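## Task

Sort the tubes that arrived in the grey transport rack TR. Worklist as ID: test, cap colour (it also names IDs that are not in TR): N461 PT/INR light blue; H697 platelets (citrate) light blue; P650 platelets (citrate) light blue; F907 PT/INR light blue; H796 ESR lavender; R145 chemistry gold; N641 D-dimer light blue; P506 HbA1c lavender; T675 platelets (citrate) light blue; N416 chemistry gold; L594 glucose grey; T756 D-dimer light blue; A536 ammonia lavender; F970 CBC lavender; T765 ammonia lavender; L945 chemistry gold; F097 CBC lavender; L459 PT/INR light blue; B126 platelets (citrate) light blue; C902 ESR lavender. HAEM runs CBC, ESR and platelets (citrate); CHEM runs HbA1c, ammonia, chemistry and glucose; COAG runs PT/INR and D-dimer. Each TR tube goes to the rack of the section running its test, in row A, filling from A1 with no empty cell between, after any tubes already in that row. Instead, put into the red HOLD rack (any cell) any tube that has no label, an ID missing from the worklist, or a cap colour differing from its listed one; one tube of any pair sharing an ID; and any light-blue tube filled below half the height of its black fill line. Tubes already standing in HAEM, COAG and CHEM stay in their cells. A tube whose cap is off or loose (not opened on instruction) must be left where it is: sort everything else, then press CALL (blue) and not CONTINUE. A tube only counts in a rack standing upright and fully on the bench, and it must stay there without the robot holding it. At the end release everything and move clear (touching the panel housing, CALL, or the key you need is allowed), then press CONTINUE (green). Pressing RETRY, CONTINUE or SKIP ends the job.

## Robot and tools

Robot: two 6-joint arms with parallel grippers, left_arm and right_arm. Scene frame: origin on the table top midway between the arms, +x out over the table, +z up, left_arm on the +y side (names are not image sides). Bases: left_arm at (-0.025, +0.335, +0.235) m, right_arm at (+0.027, -0.352, +0.235) m, both slightly tilted. Fingers point along the gripper's own +z and open along its y. The reported end_effector_position is the point between the pads, about 1 cm behind the fingertips. A wrist camera mount sits on each gripper and can collide too.

Call layout. Every moving command uses one row of 14 numbers covering both arms: dx, dy, dz, rx, ry, rz, opening for left_arm, then the same seven for right_arm. All values lie in [-1, 1]. dx..rz are offsets, not poses: they are measured in that gripper's own axes from its pose in the most recent result that showed it (before any such result in a scene, or for later calls within the same reply, from where the robot currently is). Scale: 1.0 = 0.6 m of translation or 180 degrees; rx, ry, rz form one rotation vector. Opening is absolute: +1 fully open (0.094 m), -1 closed. An arm meant to stay still gets the offset back to its wanted pose in the first call of a reply and zeros afterwards, plus the opening it should keep.

Tools.
- execute_actions {actions, pictures}: actions holds at most one item. Empty list = just report state. {"rows": [...], "steps": n}: 1 to 15 rows, n up to 15 (default 15), each step 1/30 s; each row is used for one step and the last row repeats. Every row is counted from the same reference pose, not from the previous row. {"steps": n} alone is a wait of up to 300 steps counted from the last result, reply time included. pictures toggles images.
- move {target, speed}: target is one 14-number row as above; each gripper follows a straight line to it, paths end together, lasting 0.5 to 10 s. speed is m/s, 0.002 to 0.5, default 0.25 (rotation up to twice that in rad/s). No collision avoidance between arms or with objects. Opening is sent at the start. Its result adds a move: line with the ending (done, off_target, moving, held, fault), any limits (paced = pose was clipped; held = some steps were blocked, after which the arm may race), and each gripper's remaining distance.
- wait {seconds}: 0 to 10 s, sends nothing new.
- zoom_image {camera, region}: camera is cam_head_left or cam_head_right (504x504) or cam_left_wrist or cam_right_wrist (616x616); region [x0, y0, x1, y1] in pixels from the top-left, no larger than 504x504.
- read_manual {section}: only licence texts; no motion.
- finished_scene {scene}: ends the current scene (give its number); irreversible.

Control behaviour. Each step the commanded pose is clipped to within 70 mm and 16 degrees of the measured pose, so far targets need several actions; after an action an arm only continues to its last clipped pose. Arms often settle a centimetre or more low; repeated zero offsets let them sink, so re-aim upward. Near full reach the printed position is less accurate and motion can overshoot speed. Joint ranges (rad): waist -2.618 to 3.054, shoulder 0 to 3.142, elbow 0 to 3.142, wrist pitch and yaw -1.571 to 1.571, wrist roll -2.094 to 2.094.

Result lines. The state line gives each gripper's position (m) and quaternion wxyz in the scene frame. grip_measured is the finger opening on the command scale (the last Joint positions value is the opening in metres; readings may be off about 1 mm). To hold a tube, command roughly 0.03 below grip_measured; less grips more gently. Hand target shows the pose the controller is driving toward. HELD marks steps not sent; pose unreachable names an arm whose command a clearance check altered; too close warns of arm or mount proximity; FAULT marks a stopped arm; MOTOR HOT appears from 75 °C, a stop comes at 90 °C, and at 100 °C the arm drops. Joint torques are noisy and offset.

Stations. HAEM, COAG, CHEM are loose section racks; HOLD is red; TR is grey. Seen from the arms, row A is the front row and position 1 its left end. The panel keys, left to right facing it: RETRY white, CONTINUE green, SKIP yellow, CALL blue; push one until it latches. Do not hit a go key by accident or early.

Avoid: knocking racks over or off the bench, dropping or slamming tubes, pressing hard into anything (offsets into firm things do not deepen, but into yielding ones they do), arms touching each other, long heavy holds that heat motors. Loose objects may occasionally be nudged by the scene.

Each tool is called after ">>>" as name(argument=value, ...) on one line, values as JSON.

## Session

>>> execute_actions(actions=[])

Scene clock: 0.00 s of 15600.00 s.
left_arm: end_effector_position=(+0.3010, +0.1972, +0.1188) grip_measured=+1.000 end_effector_quat_wxyz=(+0.126, +0.462, +0.872, +0.098) | right_arm: end_effector_position=(+0.2356, -0.5561, +0.3597) grip_measured=+1.000 end_effector_quat_wxyz=(+0.171, +0.856, +0.469, +0.132)
Joint positions: left_arm=[-0.64   2.47   0.994 -0.066 -0.763  0.558  0.094] | right_arm=[ 0.376  0.954  0.979 -1.19   0.807  2.01   0.094]
Joint velocities: left_arm=[-0.017 -0.022 -0.007  0.022 -0.11   0.066  0.   ] | right_arm=[-0.002  0.007  0.002  0.051 -0.007 -0.007  0.   ]
Joint torques (N m, as the arm reports them, + toward a larger angle): no reading
Hand target (left_arm): +0.302, +0.195, +0.121; +0.130, +0.462, +0.872, +0.097
Hand target (right_arm): +0.235, -0.558, +0.362; +0.175, +0.855, +0.469, +0.133

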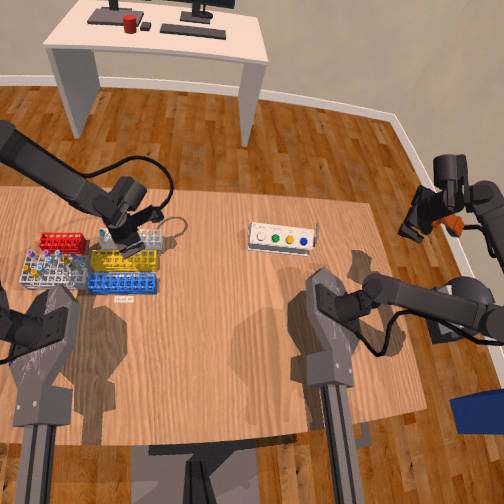

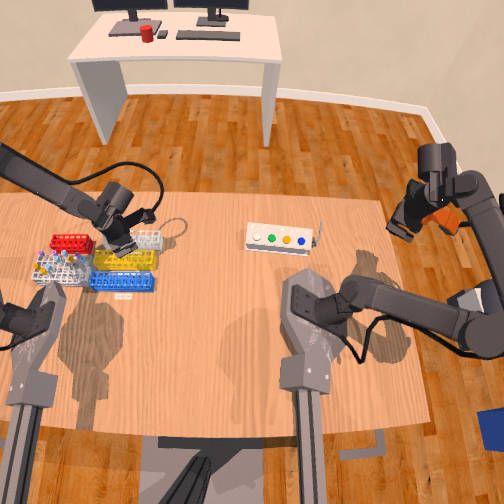

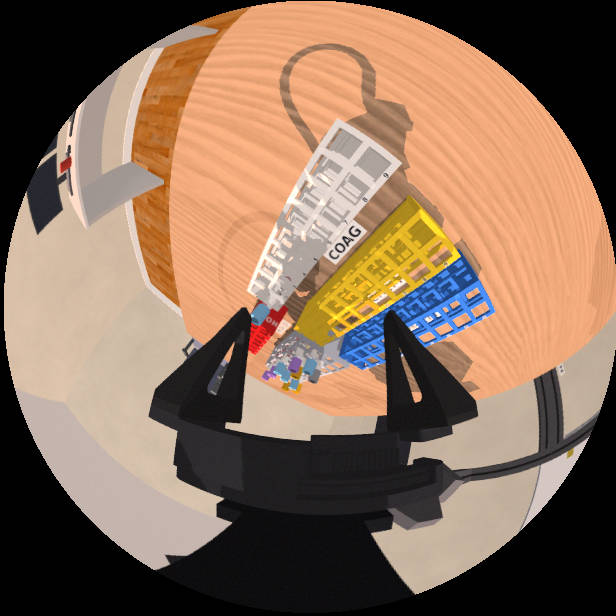

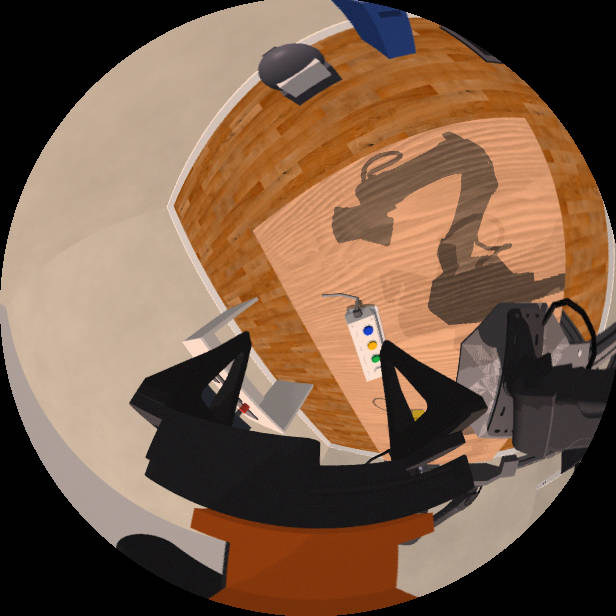

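>>> zoom_image(camera="cam_head_left", region=[10, 210, 180, 320])

>>> zoom_image(camera="cam_left_wrist", region=[230, 280, 380, 400])

Region (10, 210, 180, 320) of cam_head_left's 504x504 image, scaled by 2.965, with more detail than that image has; it fills the top 326 rows of this view, and the rest is white.

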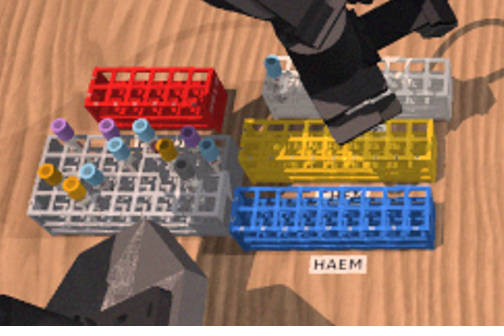

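Region (230, 280, 380, 400) of cam_left_wrist's 616x616 image, scaled by 3.360, with more detail than that image has; it fills the top 403 rows of this view, and the rest is white.

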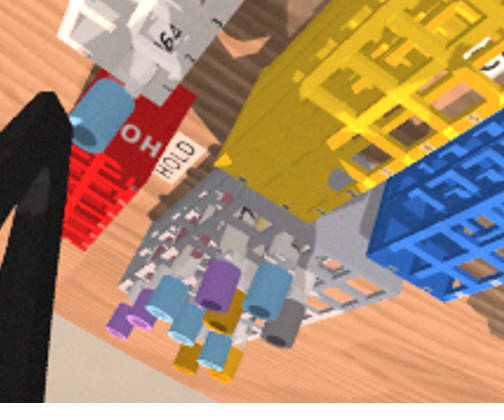

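>>> move(target=[0.142,0.1175,-0.213,0.103,0.013,0.188,1,0,0,0,0,0,0,1])

Scene clock: 20.00 s of 15600.00 s.
left_arm: end_effector_position=(+0.2718, +0.2996, +0.2431) grip_measured=+1.000 end_effector_quat_wxyz=(-0.009, +0.709, +0.705, +0.011) | right_arm: end_effector_position=(+0.2356, -0.5561, +0.3597) grip_measured=+1.000 end_effector_quat_wxyz=(+0.171, +0.856, +0.469, +0.132)
Joint positions: left_arm=[-0.59   2.009  1.162 -0.994 -0.598  1.015  0.094] | right_arm=[ 0.376  0.954  0.979 -1.19   0.807  2.01   0.094]
Joint velocities: left_arm=[-0.017  0.012 -0.012 -0.066  0.007 -0.007  0.   ] | right_arm=[-0.022 -0.007  0.017 -0.022  0.007 -0.081  0.   ]
Joint torques (N m, as the arm reports them, + toward a larger angle): left_arm=[-4.79 -6.92  5.72  0.07  0.14  0.04] | right_arm=[ 0.78  0.14  4.3   0.57  0.15 -0.03]
Hand target (left_arm): +0.275, +0.300, +0.250; -0.001, +0.707, +0.707, +0.002
Hand target (right_arm): +0.236, -0.556, +0.360; +0.171, +0.856, +0.469, +0.132
Off the commanded pose (left_arm): 0.006 m, 2 deg.
Off the commanded pose (right_arm): 0.000 m, 0 deg.
After step 90, 14.97 s passed at rest.
move: done

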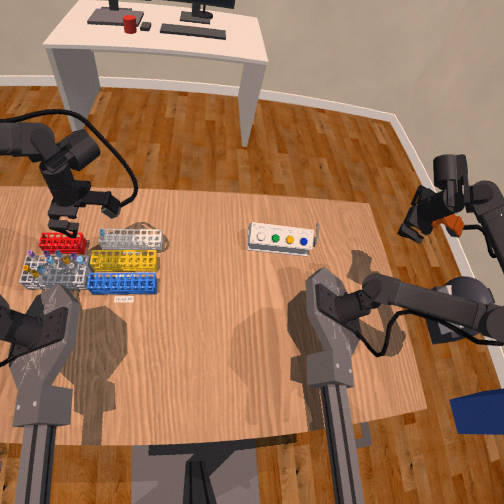

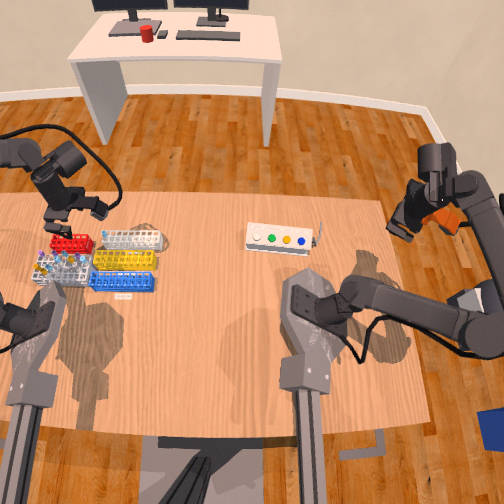

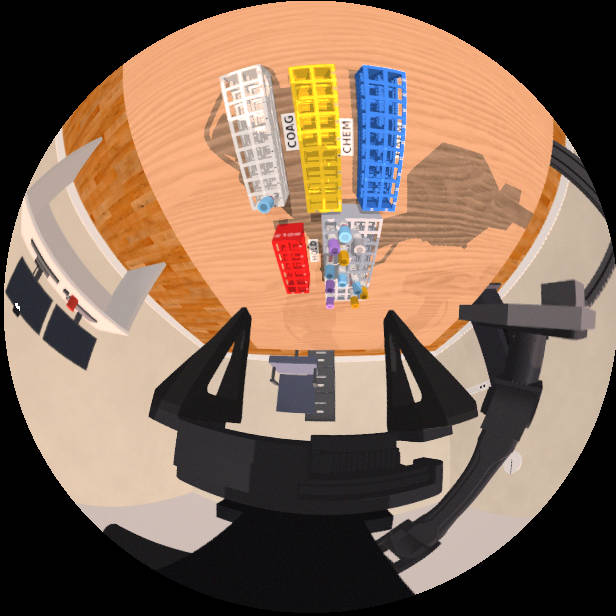

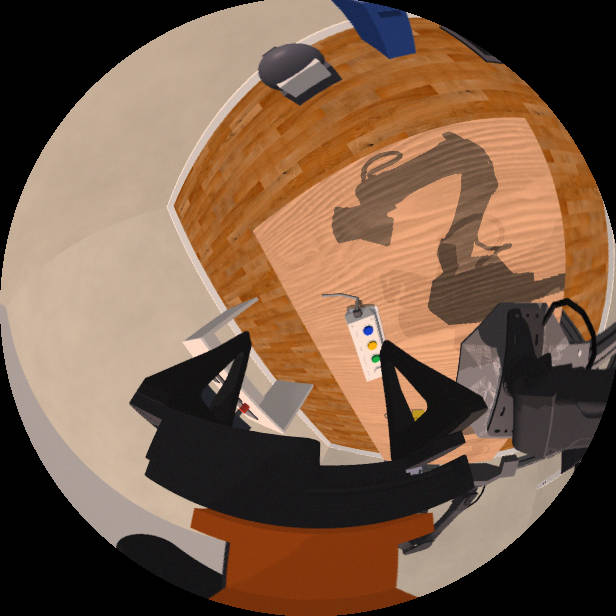

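>>> move(target=[0.05,-0.058,0.16,0,0,0,-0.45,0,0,0,0,0,0,1])

>>> zoom_image(camera="cam_left_wrist", region=[200, 130, 440, 370])

Scene clock: 28.00 s of 15600.00 s.
left_arm: end_effector_position=(+0.2349, +0.3315, +0.1444) grip_measured=-0.448 end_effector_quat_wxyz=(-0.022, +0.714, +0.700, +0.008) | right_arm: end_effector_position=(+0.2356, -0.5561, +0.3597) grip_measured=+1.000 end_effector_quat_wxyz=(+0.171, +0.856, +0.469, +0.132)
Joint positions: left_arm=[-0.362  2.009  0.804 -0.508 -0.647  1.284  0.026] | right_arm=[ 0.376  0.954  0.979 -1.19   0.807  2.01   0.094]
Joint velocities: left_arm=[ 0.007  0.002 -0.012  0.095 -0.022  0.022 -0.   ] | right_arm=[-0.002 -0.002 -0.017  0.022  0.051  0.051  0.   ]
Joint torques (N m, as the arm reports them, + toward a larger angle): left_arm=[-4.33 -7.95  1.7   0.34 -0.01  0.02] | right_arm=[0.79 0.26 4.29 0.56 0.13 0.  ]
Hand target (left_arm): +0.237, +0.334, +0.148; -0.011, +0.709, +0.705, +0.012
Hand target (right_arm): +0.236, -0.556, +0.360; +0.171, +0.856, +0.469, +0.132
Off the commanded pose (left_arm): 0.005 m, 2 deg.
Off the commanded pose (right_arm): 0.000 m, 0 deg.
After step 90, 3.83 s passed at rest.
move: done

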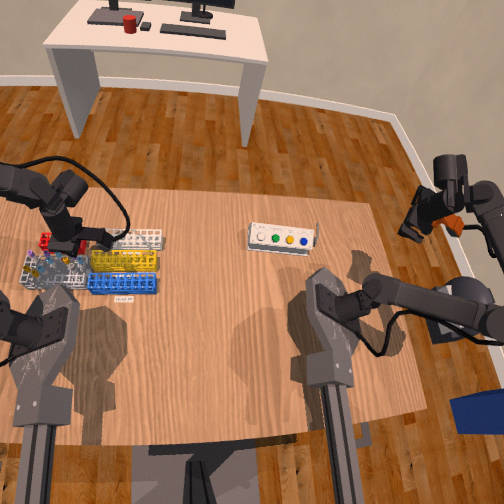

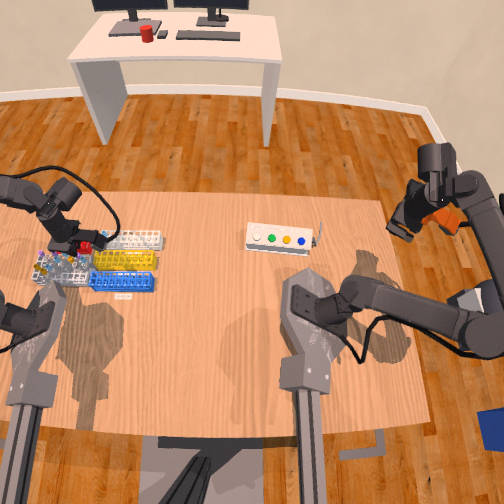

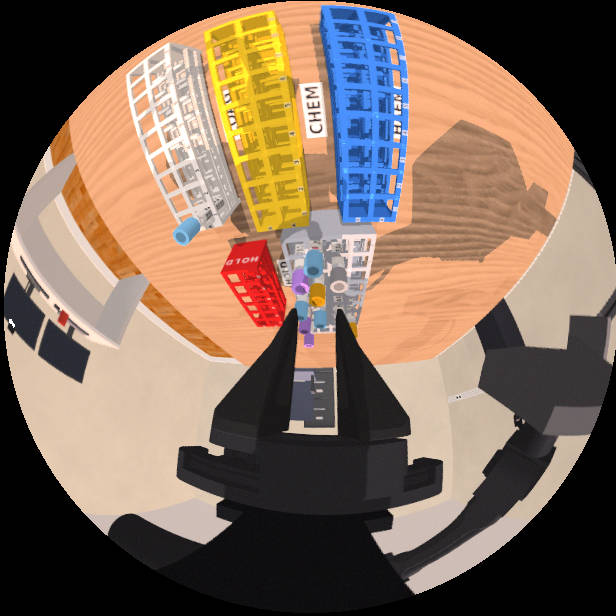

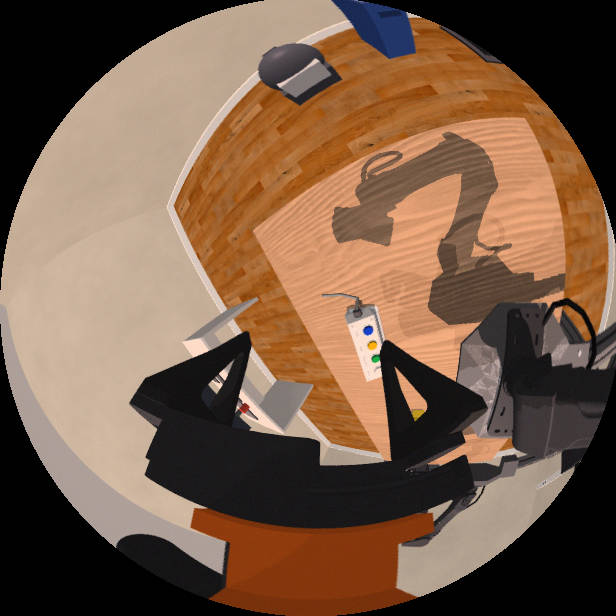

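Region (200, 130, 440, 370) of cam_left_wrist's 616x616 image, scaled by 2.100, with more detail than that image has.

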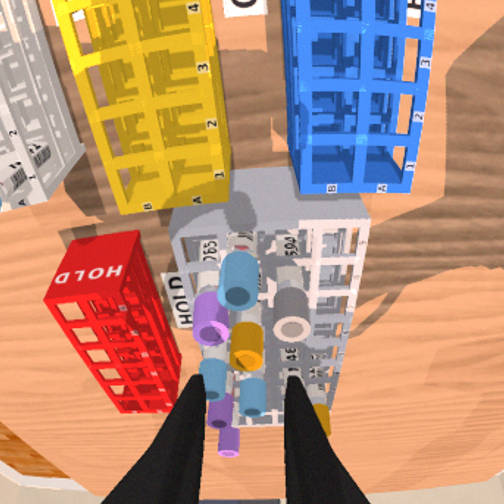

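>>> move(target=[0.004,0.005,0.05,-0.006,-0.0135,-0.006,-0.45,0,0,0,0,0,0,1])

>>> zoom_image(camera="cam_left_wrist", region=[220, 190, 420, 390])

>>> zoom_image(camera="cam_head_left", region=[10, 220, 110, 300])

Scene clock: 39.17 s of 15600.00 s.
left_arm: end_effector_position=(+0.2459, +0.3416, +0.1211) grip_measured=-0.448 end_effector_quat_wxyz=(+0.000, +0.701, +0.713, +0.015) | right_arm: end_effector_position=(+0.2356, -0.5561, +0.3597) grip_measured=+1.000 end_effector_quat_wxyz=(+0.171, +0.856, +0.469, +0.132)
Joint positions: left_arm=[-0.267  2.024  0.759 -0.321 -0.643  1.399  0.026] | right_arm=[ 0.376  0.954  0.979 -1.19   0.807  2.01   0.094]
Joint velocities: left_arm=[-0.007 -0.002 -0.012  0.022 -0.007 -0.066  0.   ] | right_arm=[-0.022  0.002  0.027  0.037 -0.066  0.007  0.   ]
Joint torques (N m, as the arm reports them, + toward a larger angle): left_arm=[-4.34 -4.52  1.43  0.44  0.15  0.01] | right_arm=[ 0.84  0.16  4.35  0.59  0.14 -0.02]
Hand target (left_arm): +0.237, +0.336, +0.115; -0.002, +0.707, +0.707, -0.000
Hand target (right_arm): +0.236, -0.556, +0.360; +0.171, +0.856, +0.469, +0.132
Off the commanded pose (left_arm): 0.013 m, 2 deg.
Off the commanded pose (right_arm): 0.000 m, 0 deg.
After step 90, 7.17 s passed at rest.
move: off_target (left_arm)

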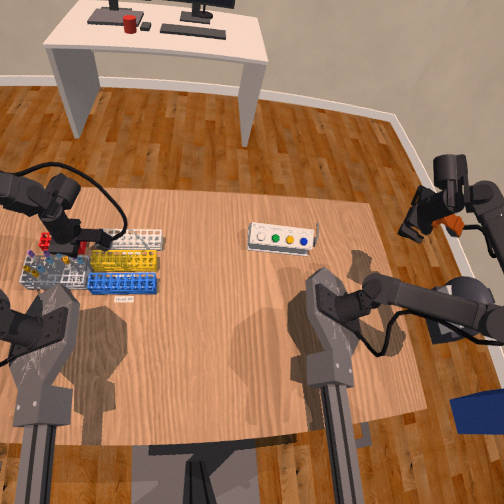

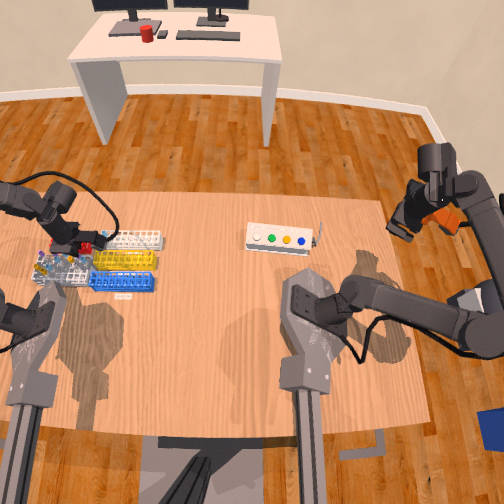

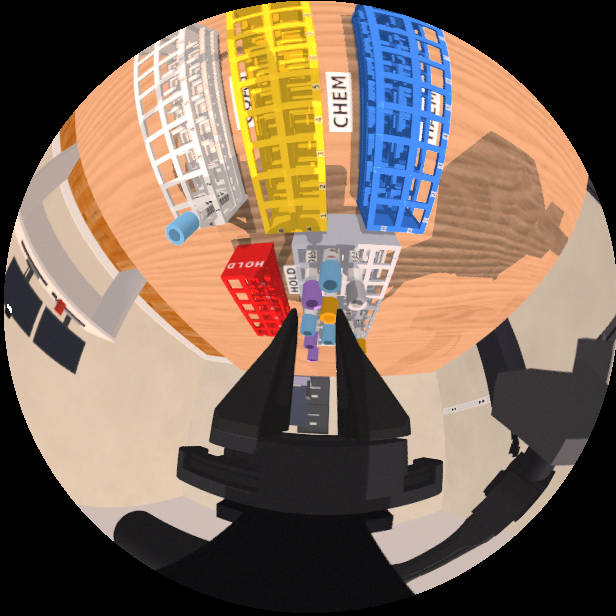

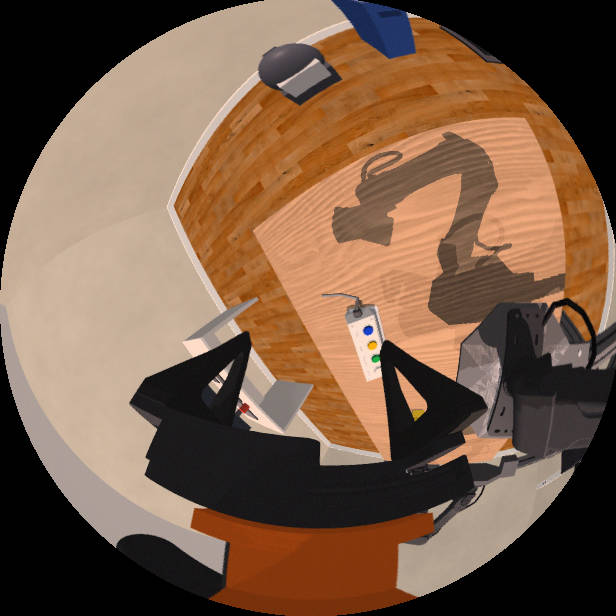

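Region (220, 190, 420, 390) of cam_left_wrist's 616x616 image, scaled by 2.520, with more detail than that image has.

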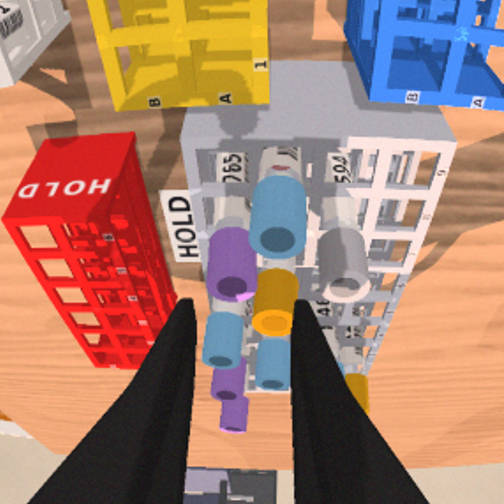

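Region (10, 220, 110, 300) of cam_head_left's 504x504 image, scaled by 5.040, with more detail than that image has; it fills the top 403 rows of this view, and the rest is white.

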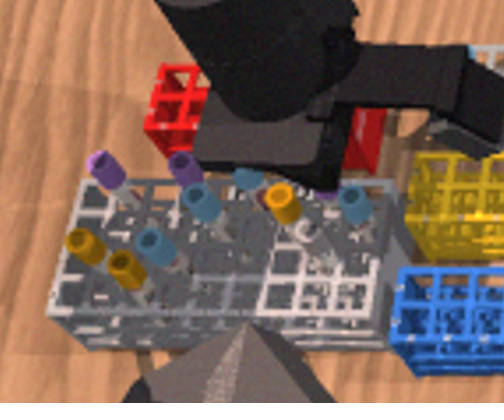

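>>> move(target=[0.0,-0.018,0.04,0.007,-0.007,0.005,-0.45,0,0,0,0,0,0,1], speed=0.03)

>>> zoom_image(camera="cam_left_wrist", region=[220, 190, 420, 390])

>>> zoom_image(camera="cam_head_left", region=[10, 220, 110, 300])

Scene clock: 52.83 s of 15600.00 s.
left_arm: end_effector_position=(+0.2448, +0.3485, +0.1038) grip_measured=-0.448 end_effector_quat_wxyz=(+0.001, +0.701, +0.713, +0.015) | right_arm: end_effector_position=(+0.2356, -0.5561, +0.3597) grip_measured=+1.000 end_effector_quat_wxyz=(+0.171, +0.856, +0.469, +0.132)
Joint positions: left_arm=[-0.208  2.051  0.731 -0.219 -0.642  1.472  0.026] | right_arm=[ 0.376  0.954  0.979 -1.19   0.807  2.01   0.094]
Joint velocities: left_arm=[ 0.007  0.002 -0.002 -0.081  0.051  0.022 -0.001] | right_arm=[-0.017 -0.002 -0.017 -0.022  0.051 -0.037  0.   ]
Joint torques (N m, as the arm reports them, + toward a larger angle): left_arm=[-4.35 -4.41  0.96  0.45  0.11  0.05] | right_arm=[ 0.77  0.17  4.36  0.61  0.12 -0.02]
Hand target (left_arm): +0.235, +0.342, +0.097; -0.000, +0.707, +0.708, -0.001
Hand target (right_arm): +0.236, -0.556, +0.360; +0.171, +0.856, +0.469, +0.132
Off the commanded pose (left_arm): 0.013 m, 2 deg.
Off the commanded pose (right_arm): 0.000 m, 0 deg.
After step 90, 9.40 s passed at rest.
move: off_target (left_arm)

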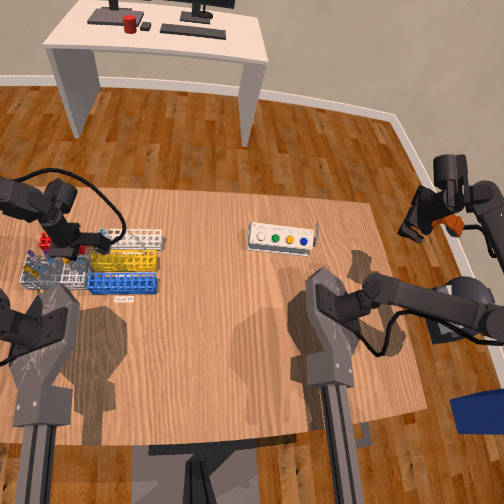

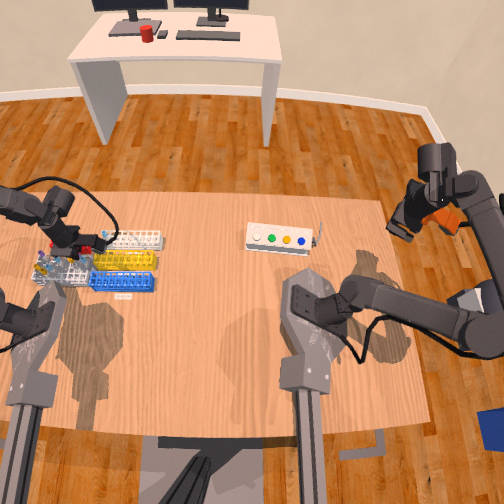

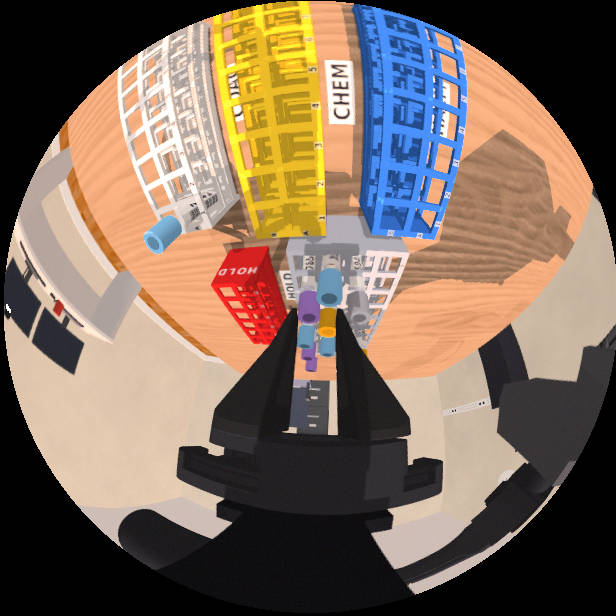

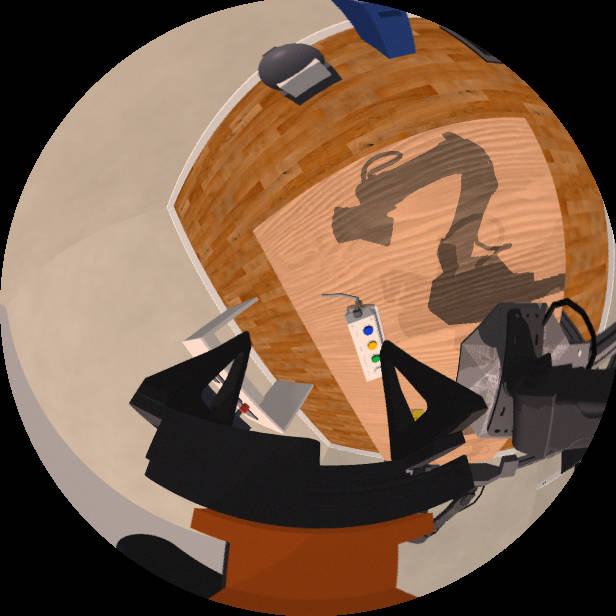

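Region (220, 190, 420, 390) of cam_left_wrist's 616x616 image, scaled by 2.520, with more detail than that image has.

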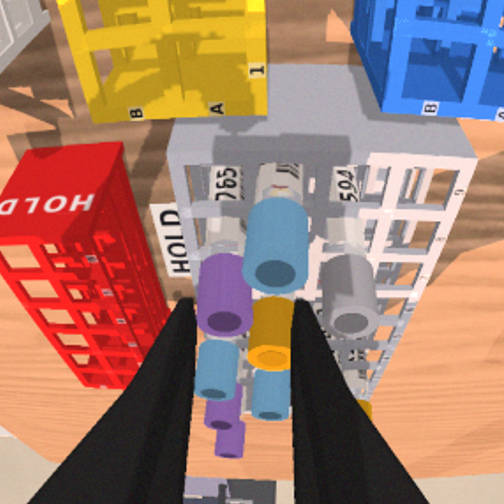

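Region (10, 220, 110, 300) of cam_head_left's 504x504 image, scaled by 5.040, with more detail than that image has; it fills the top 403 rows of this view, and the rest is white.

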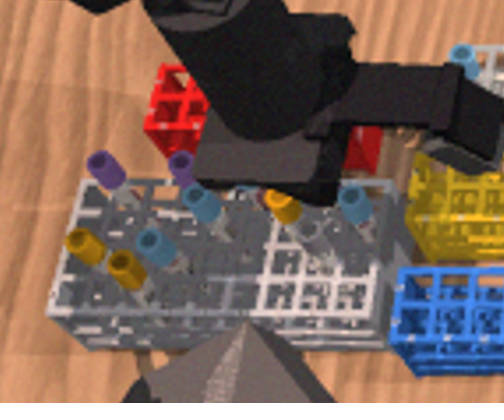

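>>> move(target=[-0.012,-0.029,0.018,0.007,-0.006,0.005,-0.45,0,0,0,0,0,0,1], speed=0.03)

>>> zoom_image(camera="cam_left_wrist", region=[220, 190, 420, 390])

Scene clock: 58.50 s of 15600.00 s.
left_arm: end_effector_position=(+0.2409, +0.3469, +0.1010) grip_measured=-0.448 end_effector_quat_wxyz=(+0.006, +0.699, +0.714, +0.019) | right_arm: end_effector_position=(+0.2356, -0.5561, +0.3597) grip_measured=+1.000 end_effector_quat_wxyz=(+0.171, +0.856, +0.469, +0.132)
Joint positions: left_arm=[-0.208  2.051  0.7   -0.174 -0.642  1.478  0.026] | right_arm=[ 0.376  0.954  0.979 -1.19   0.807  2.01   0.094]
Joint velocities: left_arm=[-0.017 -0.012  0.002  0.066 -0.007  0.022 -0.001] | right_arm=[-0.007 -0.002 -0.002  0.051 -0.022 -0.051  0.   ]
Joint torques (N m, as the arm reports them, + toward a larger angle): left_arm=[-3.94 -4.2   0.64  0.45  0.1   0.06] | right_arm=[ 0.78  0.18  4.25  0.58  0.12 -0.01]
Hand target (left_arm): +0.227, +0.342, +0.093; -0.000, +0.706, +0.708, +0.001
Hand target (right_arm): +0.236, -0.556, +0.360; +0.171, +0.856, +0.469, +0.132
Off the commanded pose (left_arm): 0.017 m, 2 deg.
Off the commanded pose (right_arm): 0.000 m, 0 deg.
After step 90, 1.70 s passed at rest.
move: off_target (left_arm)

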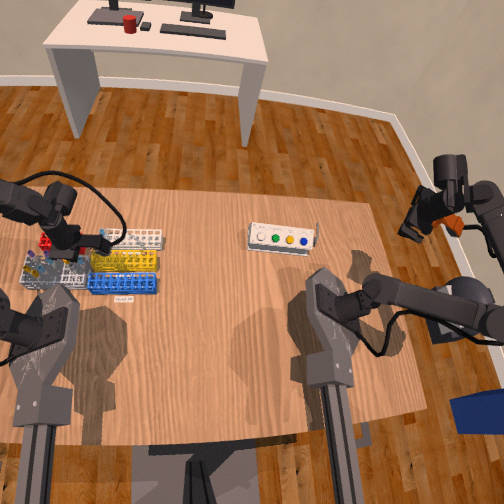

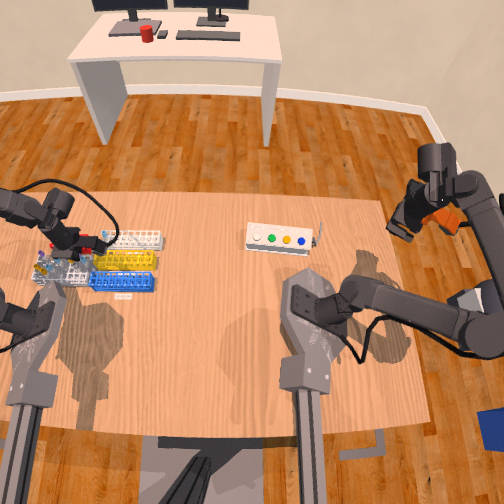

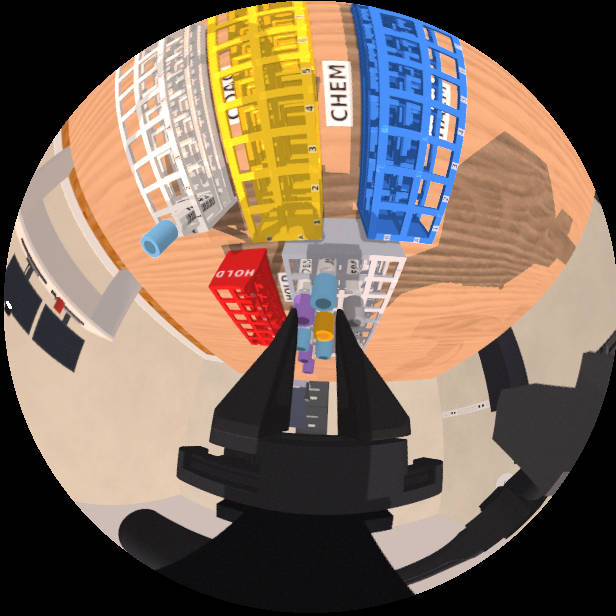

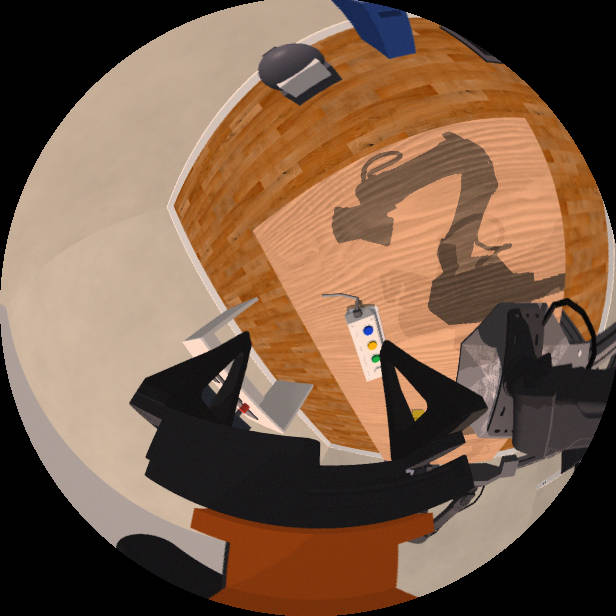

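Region (220, 190, 420, 390) of cam_left_wrist's 616x616 image, scaled by 2.520, with more detail than that image has.

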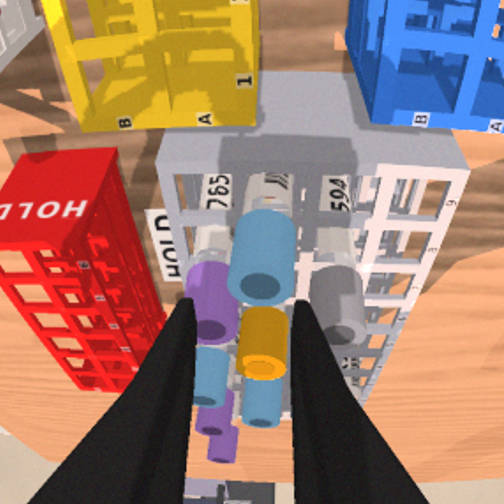

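>>> move(target=[-0.012,-0.028,0.046,0.011,-0.006,0.007,-0.45,0,0,0,0,0,0,1], speed=0.03)

>>> zoom_image(camera="cam_left_wrist", region=[220, 190, 420, 390])

>>> zoom_image(camera="cam_head_left", region=[10, 220, 110, 300])

Scene clock: 66.33 s of 15600.00 s.
left_arm: end_effector_position=(+0.2642, +0.3479, +0.0971) grip_measured=-0.448 end_effector_quat_wxyz=(+0.035, +0.688, +0.723, +0.051) | right_arm: end_effector_position=(+0.2356, -0.5561, +0.3597) grip_measured=+1.000 end_effector_quat_wxyz=(+0.171, +0.856, +0.469, +0.132)
Joint positions: left_arm=[-0.195  2.07   0.7   -0.037 -0.65   1.53   0.026] | right_arm=[ 0.376  0.954  0.979 -1.19   0.807  2.01   0.094]
Joint velocities: left_arm=[-0.002  0.007 -0.007  0.007 -0.051 -0.037  0.   ] | right_arm=[-0.002  0.007 -0.007 -0.007  0.051  0.066  0.   ]
Joint torques (N m, as the arm reports them, + toward a larger angle): left_arm=[-2.35 -1.93 -0.76  0.18  0.21 -0.03] | right_arm=[ 0.71  0.18  4.25  0.58  0.14 -0.03]
Hand target (left_arm): +0.224, +0.341, +0.077; -0.000, +0.707, +0.707, -0.001
Hand target (right_arm): +0.236, -0.556, +0.360; +0.171, +0.856, +0.469, +0.132
Off the commanded pose (left_arm): 0.047 m, 8 deg.
Off the commanded pose (right_arm): 0.000 m, 0 deg.
After step 90, 3.30 s passed at rest.
move: off_target (left_arm)

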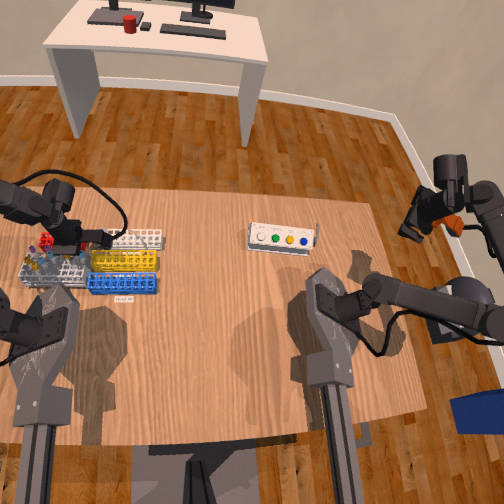

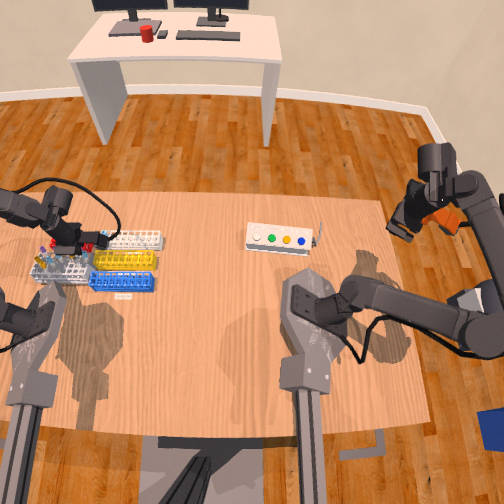

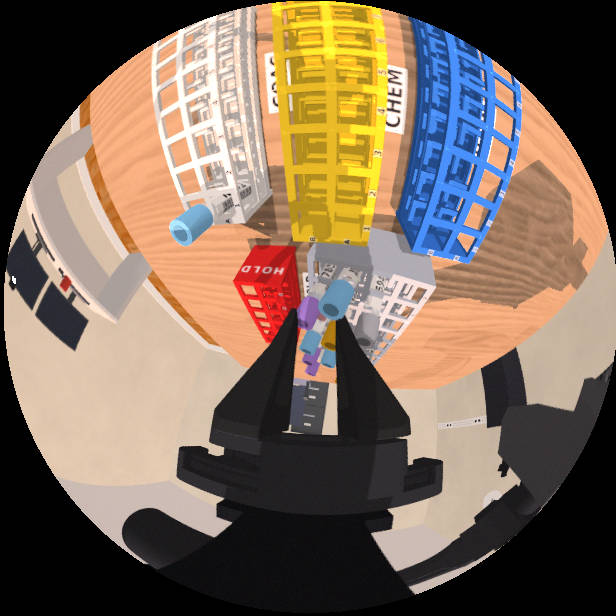

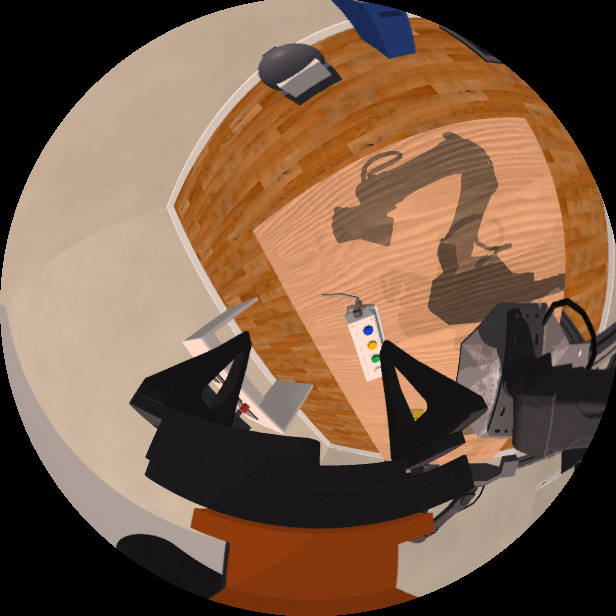

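Region (220, 190, 420, 390) of cam_left_wrist's 616x616 image, scaled by 2.520, with more detail than that image has.

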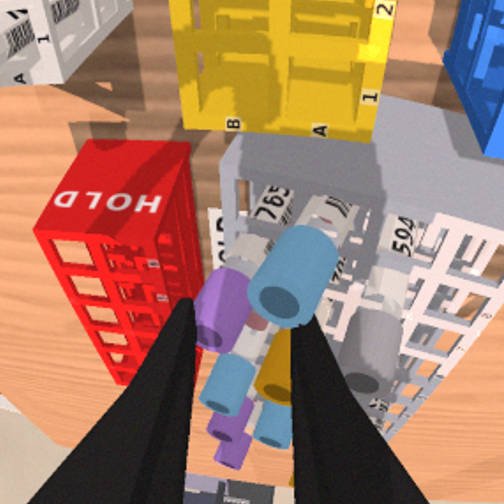

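Region (10, 220, 110, 300) of cam_head_left's 504x504 image, scaled by 5.040, with more detail than that image has; it fills the top 403 rows of this view, and the rest is white.

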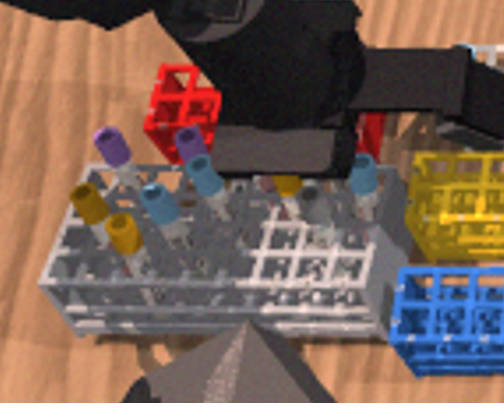

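>>> move(target=[-0.01,-0.04,-0.05,0.039,-0.007,0.016,-0.45,0,0,0,0,0,0,1], speed=0.02)

Scene clock: 72.47 s of 15600.00 s.
left_arm: end_effector_position=(+0.2277, +0.3440, +0.1135) grip_measured=-0.448 end_effector_quat_wxyz=(-0.019, +0.710, +0.704, +0.001) | right_arm: end_effector_position=(+0.2356, -0.5561, +0.3597) grip_measured=+1.000 end_effector_quat_wxyz=(+0.171, +0.856, +0.469, +0.132)
Joint positions: left_arm=[-0.251  2.033  0.727 -0.327 -0.643  1.409  0.026] | right_arm=[ 0.376  0.954  0.979 -1.19   0.807  2.01   0.094]
Joint velocities: left_arm=[ 0.002  0.022 -0.012 -0.037 -0.066  0.037  0.001] | right_arm=[ 0.012 -0.012 -0.017 -0.022 -0.022 -0.022  0.   ]
Joint torques (N m, as the arm reports them, + toward a larger angle): left_arm=[-5.77 -7.96  3.73 -0.03  0.18 -0.07] | right_arm=[ 0.8   0.04  4.31  0.59  0.15 -0.01]
Hand target (left_arm): +0.237, +0.340, +0.124; -0.000, +0.708, +0.706, +0.000
Hand target (right_arm): +0.236, -0.556, +0.360; +0.171, +0.856, +0.469, +0.132
Off the commanded pose (left_arm): 0.015 m, 2 deg.
Off the commanded pose (right_arm): 0.000 m, 0 deg.
move: off_target (left_arm)

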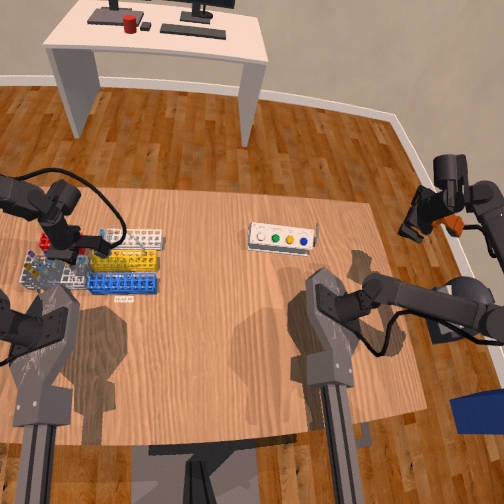

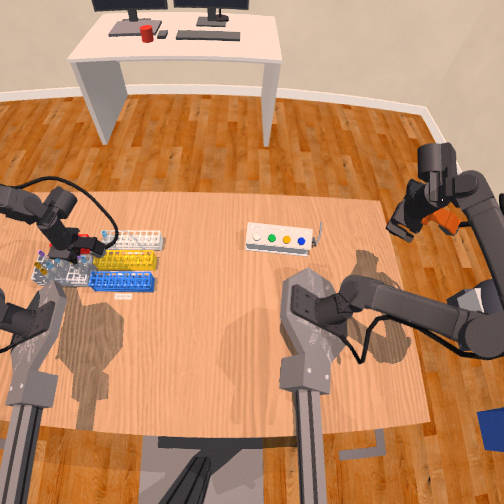

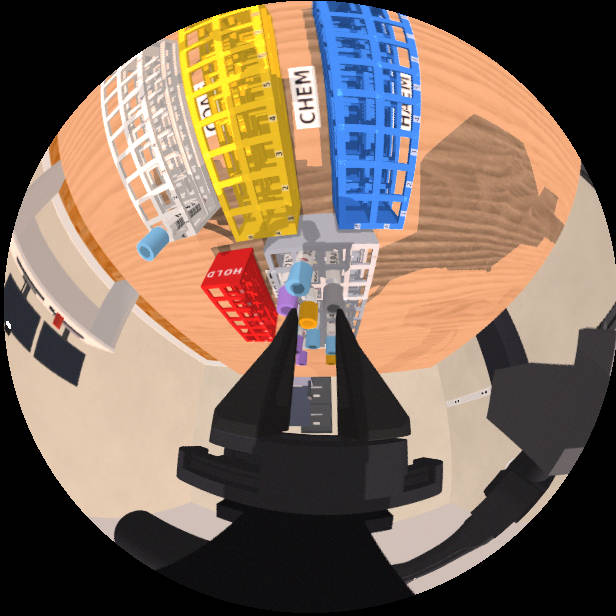

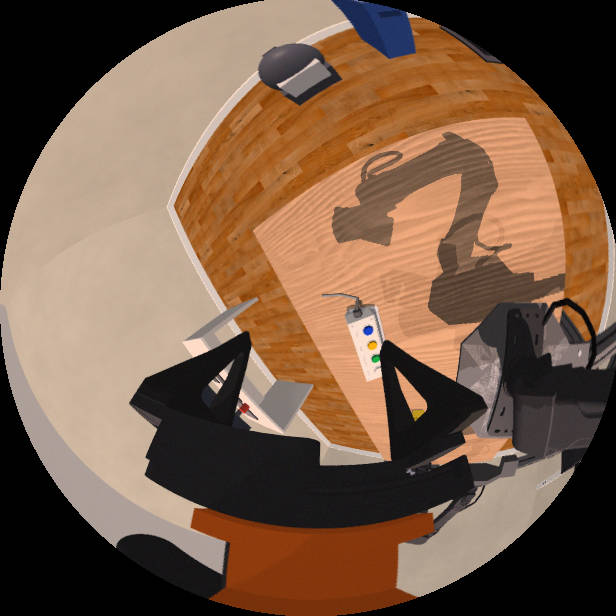

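>>> execute_actions(actions=[{"rows":[[-0.01,0.005,0,-0.008,-0.009,-0.003,-0.4,0,0,0,0,0,0,1],[-0.02,0.005,0,-0.008,-0.009,-0.003,-0.4,0,0,0,0,0,0,1],[-0.03,0.005,0.01,-0.008,-0.009,-0.003,-0.4,0,0,0,0,0,0,1],[-0.03,0.005,0.022,-0.008,-0.009,-0.003,-0.4,0,0,0,0,0,0,1]]}])

Scene clock: 84.27 s of 15600.00 s.
left_arm: end_effector_position=(+0.2369, +0.3347, +0.1039) grip_measured=-0.402 end_effector_quat_wxyz=(-0.003, +0.699, +0.715, +0.010) | right_arm: end_effector_position=(+0.2356, -0.5561, +0.3597) grip_measured=+1.000 end_effector_quat_wxyz=(+0.171, +0.856, +0.469, +0.132)
Joint positions: left_arm=[-0.252  2.083  0.728 -0.233 -0.639  1.403  0.028] | right_arm=[ 0.376  0.954  0.979 -1.19   0.807  2.01   0.094]
Joint velocities: left_arm=[ 0.012 -0.002 -0.002  0.11  -0.022 -0.051  0.   ] | right_arm=[-0.007 -0.002 -0.012 -0.037 -0.037 -0.007  0.   ]
Joint torques (N m, as the arm reports them, + toward a larger angle): left_arm=[-5.37 -4.34  1.08  0.41  0.14  0.02] | right_arm=[ 0.66  0.19  4.3   0.59  0.14 -0.01]
Hand target (left_arm): +0.230, +0.327, +0.100; -0.000, +0.707, +0.708, -0.001
Hand target (right_arm): +0.236, -0.556, +0.360; +0.171, +0.856, +0.469, +0.132
Off the commanded pose (left_arm): 0.012 m, 2 deg.
Off the commanded pose (right_arm): 0.000 m, 0 deg.
Steps of this call (steps 1 to 90: nothing new was sent; then 8.30 s passed at rest; steps 91 to 105: all 15 steps of this action). Readings (end_effector_position):
91: left_arm (+0.2278, +0.3439, +0.1135) | right_arm (+0.2356, -0.5561, +0.3597)
92: left_arm (+0.2287, +0.3437, +0.1135) | right_arm (+0.2356, -0.5561, +0.3597)
94: left_arm (+0.2317, +0.3417, +0.1119) | right_arm (+0.2356, -0.5561, +0.3597)
98: left_arm (+0.2328, +0.3362, +0.1048) | right_arm (+0.2356, -0.5561, +0.3597)
105: the state above

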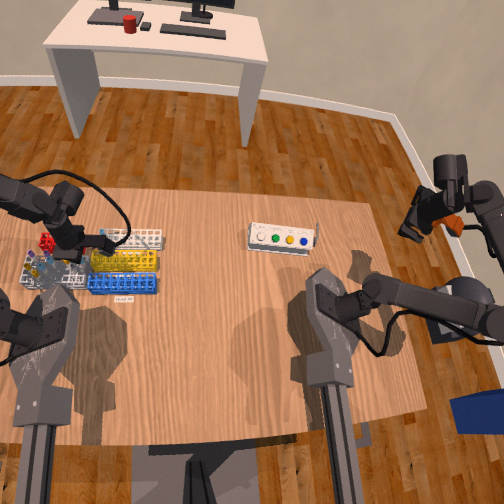

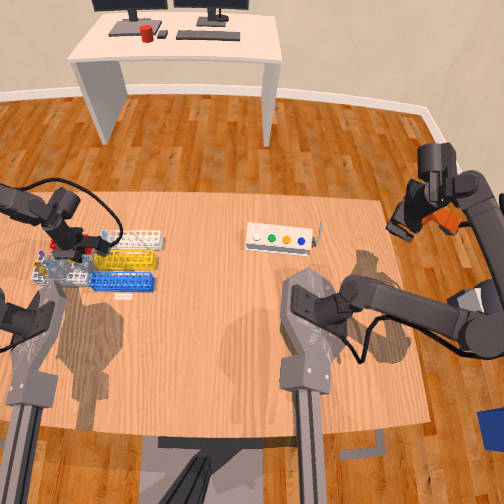

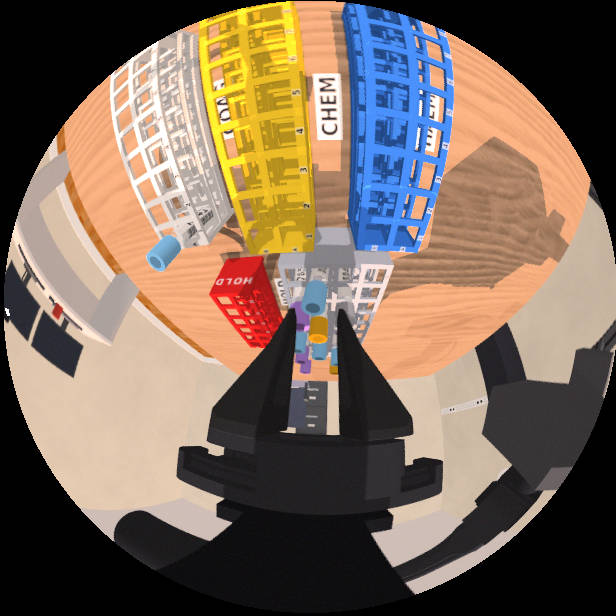

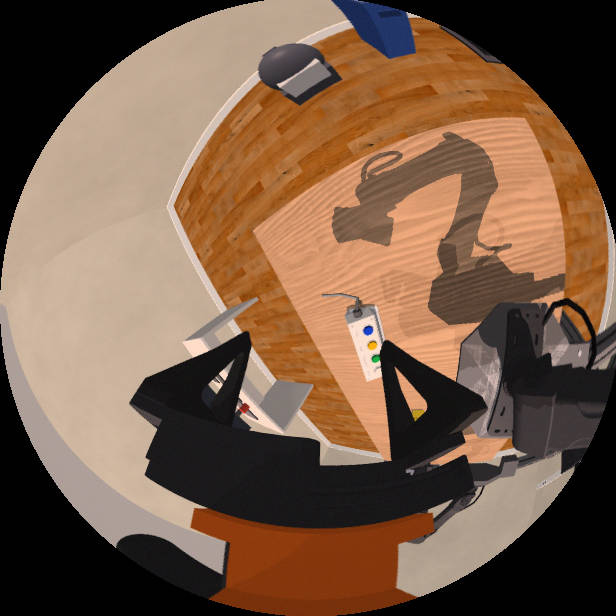

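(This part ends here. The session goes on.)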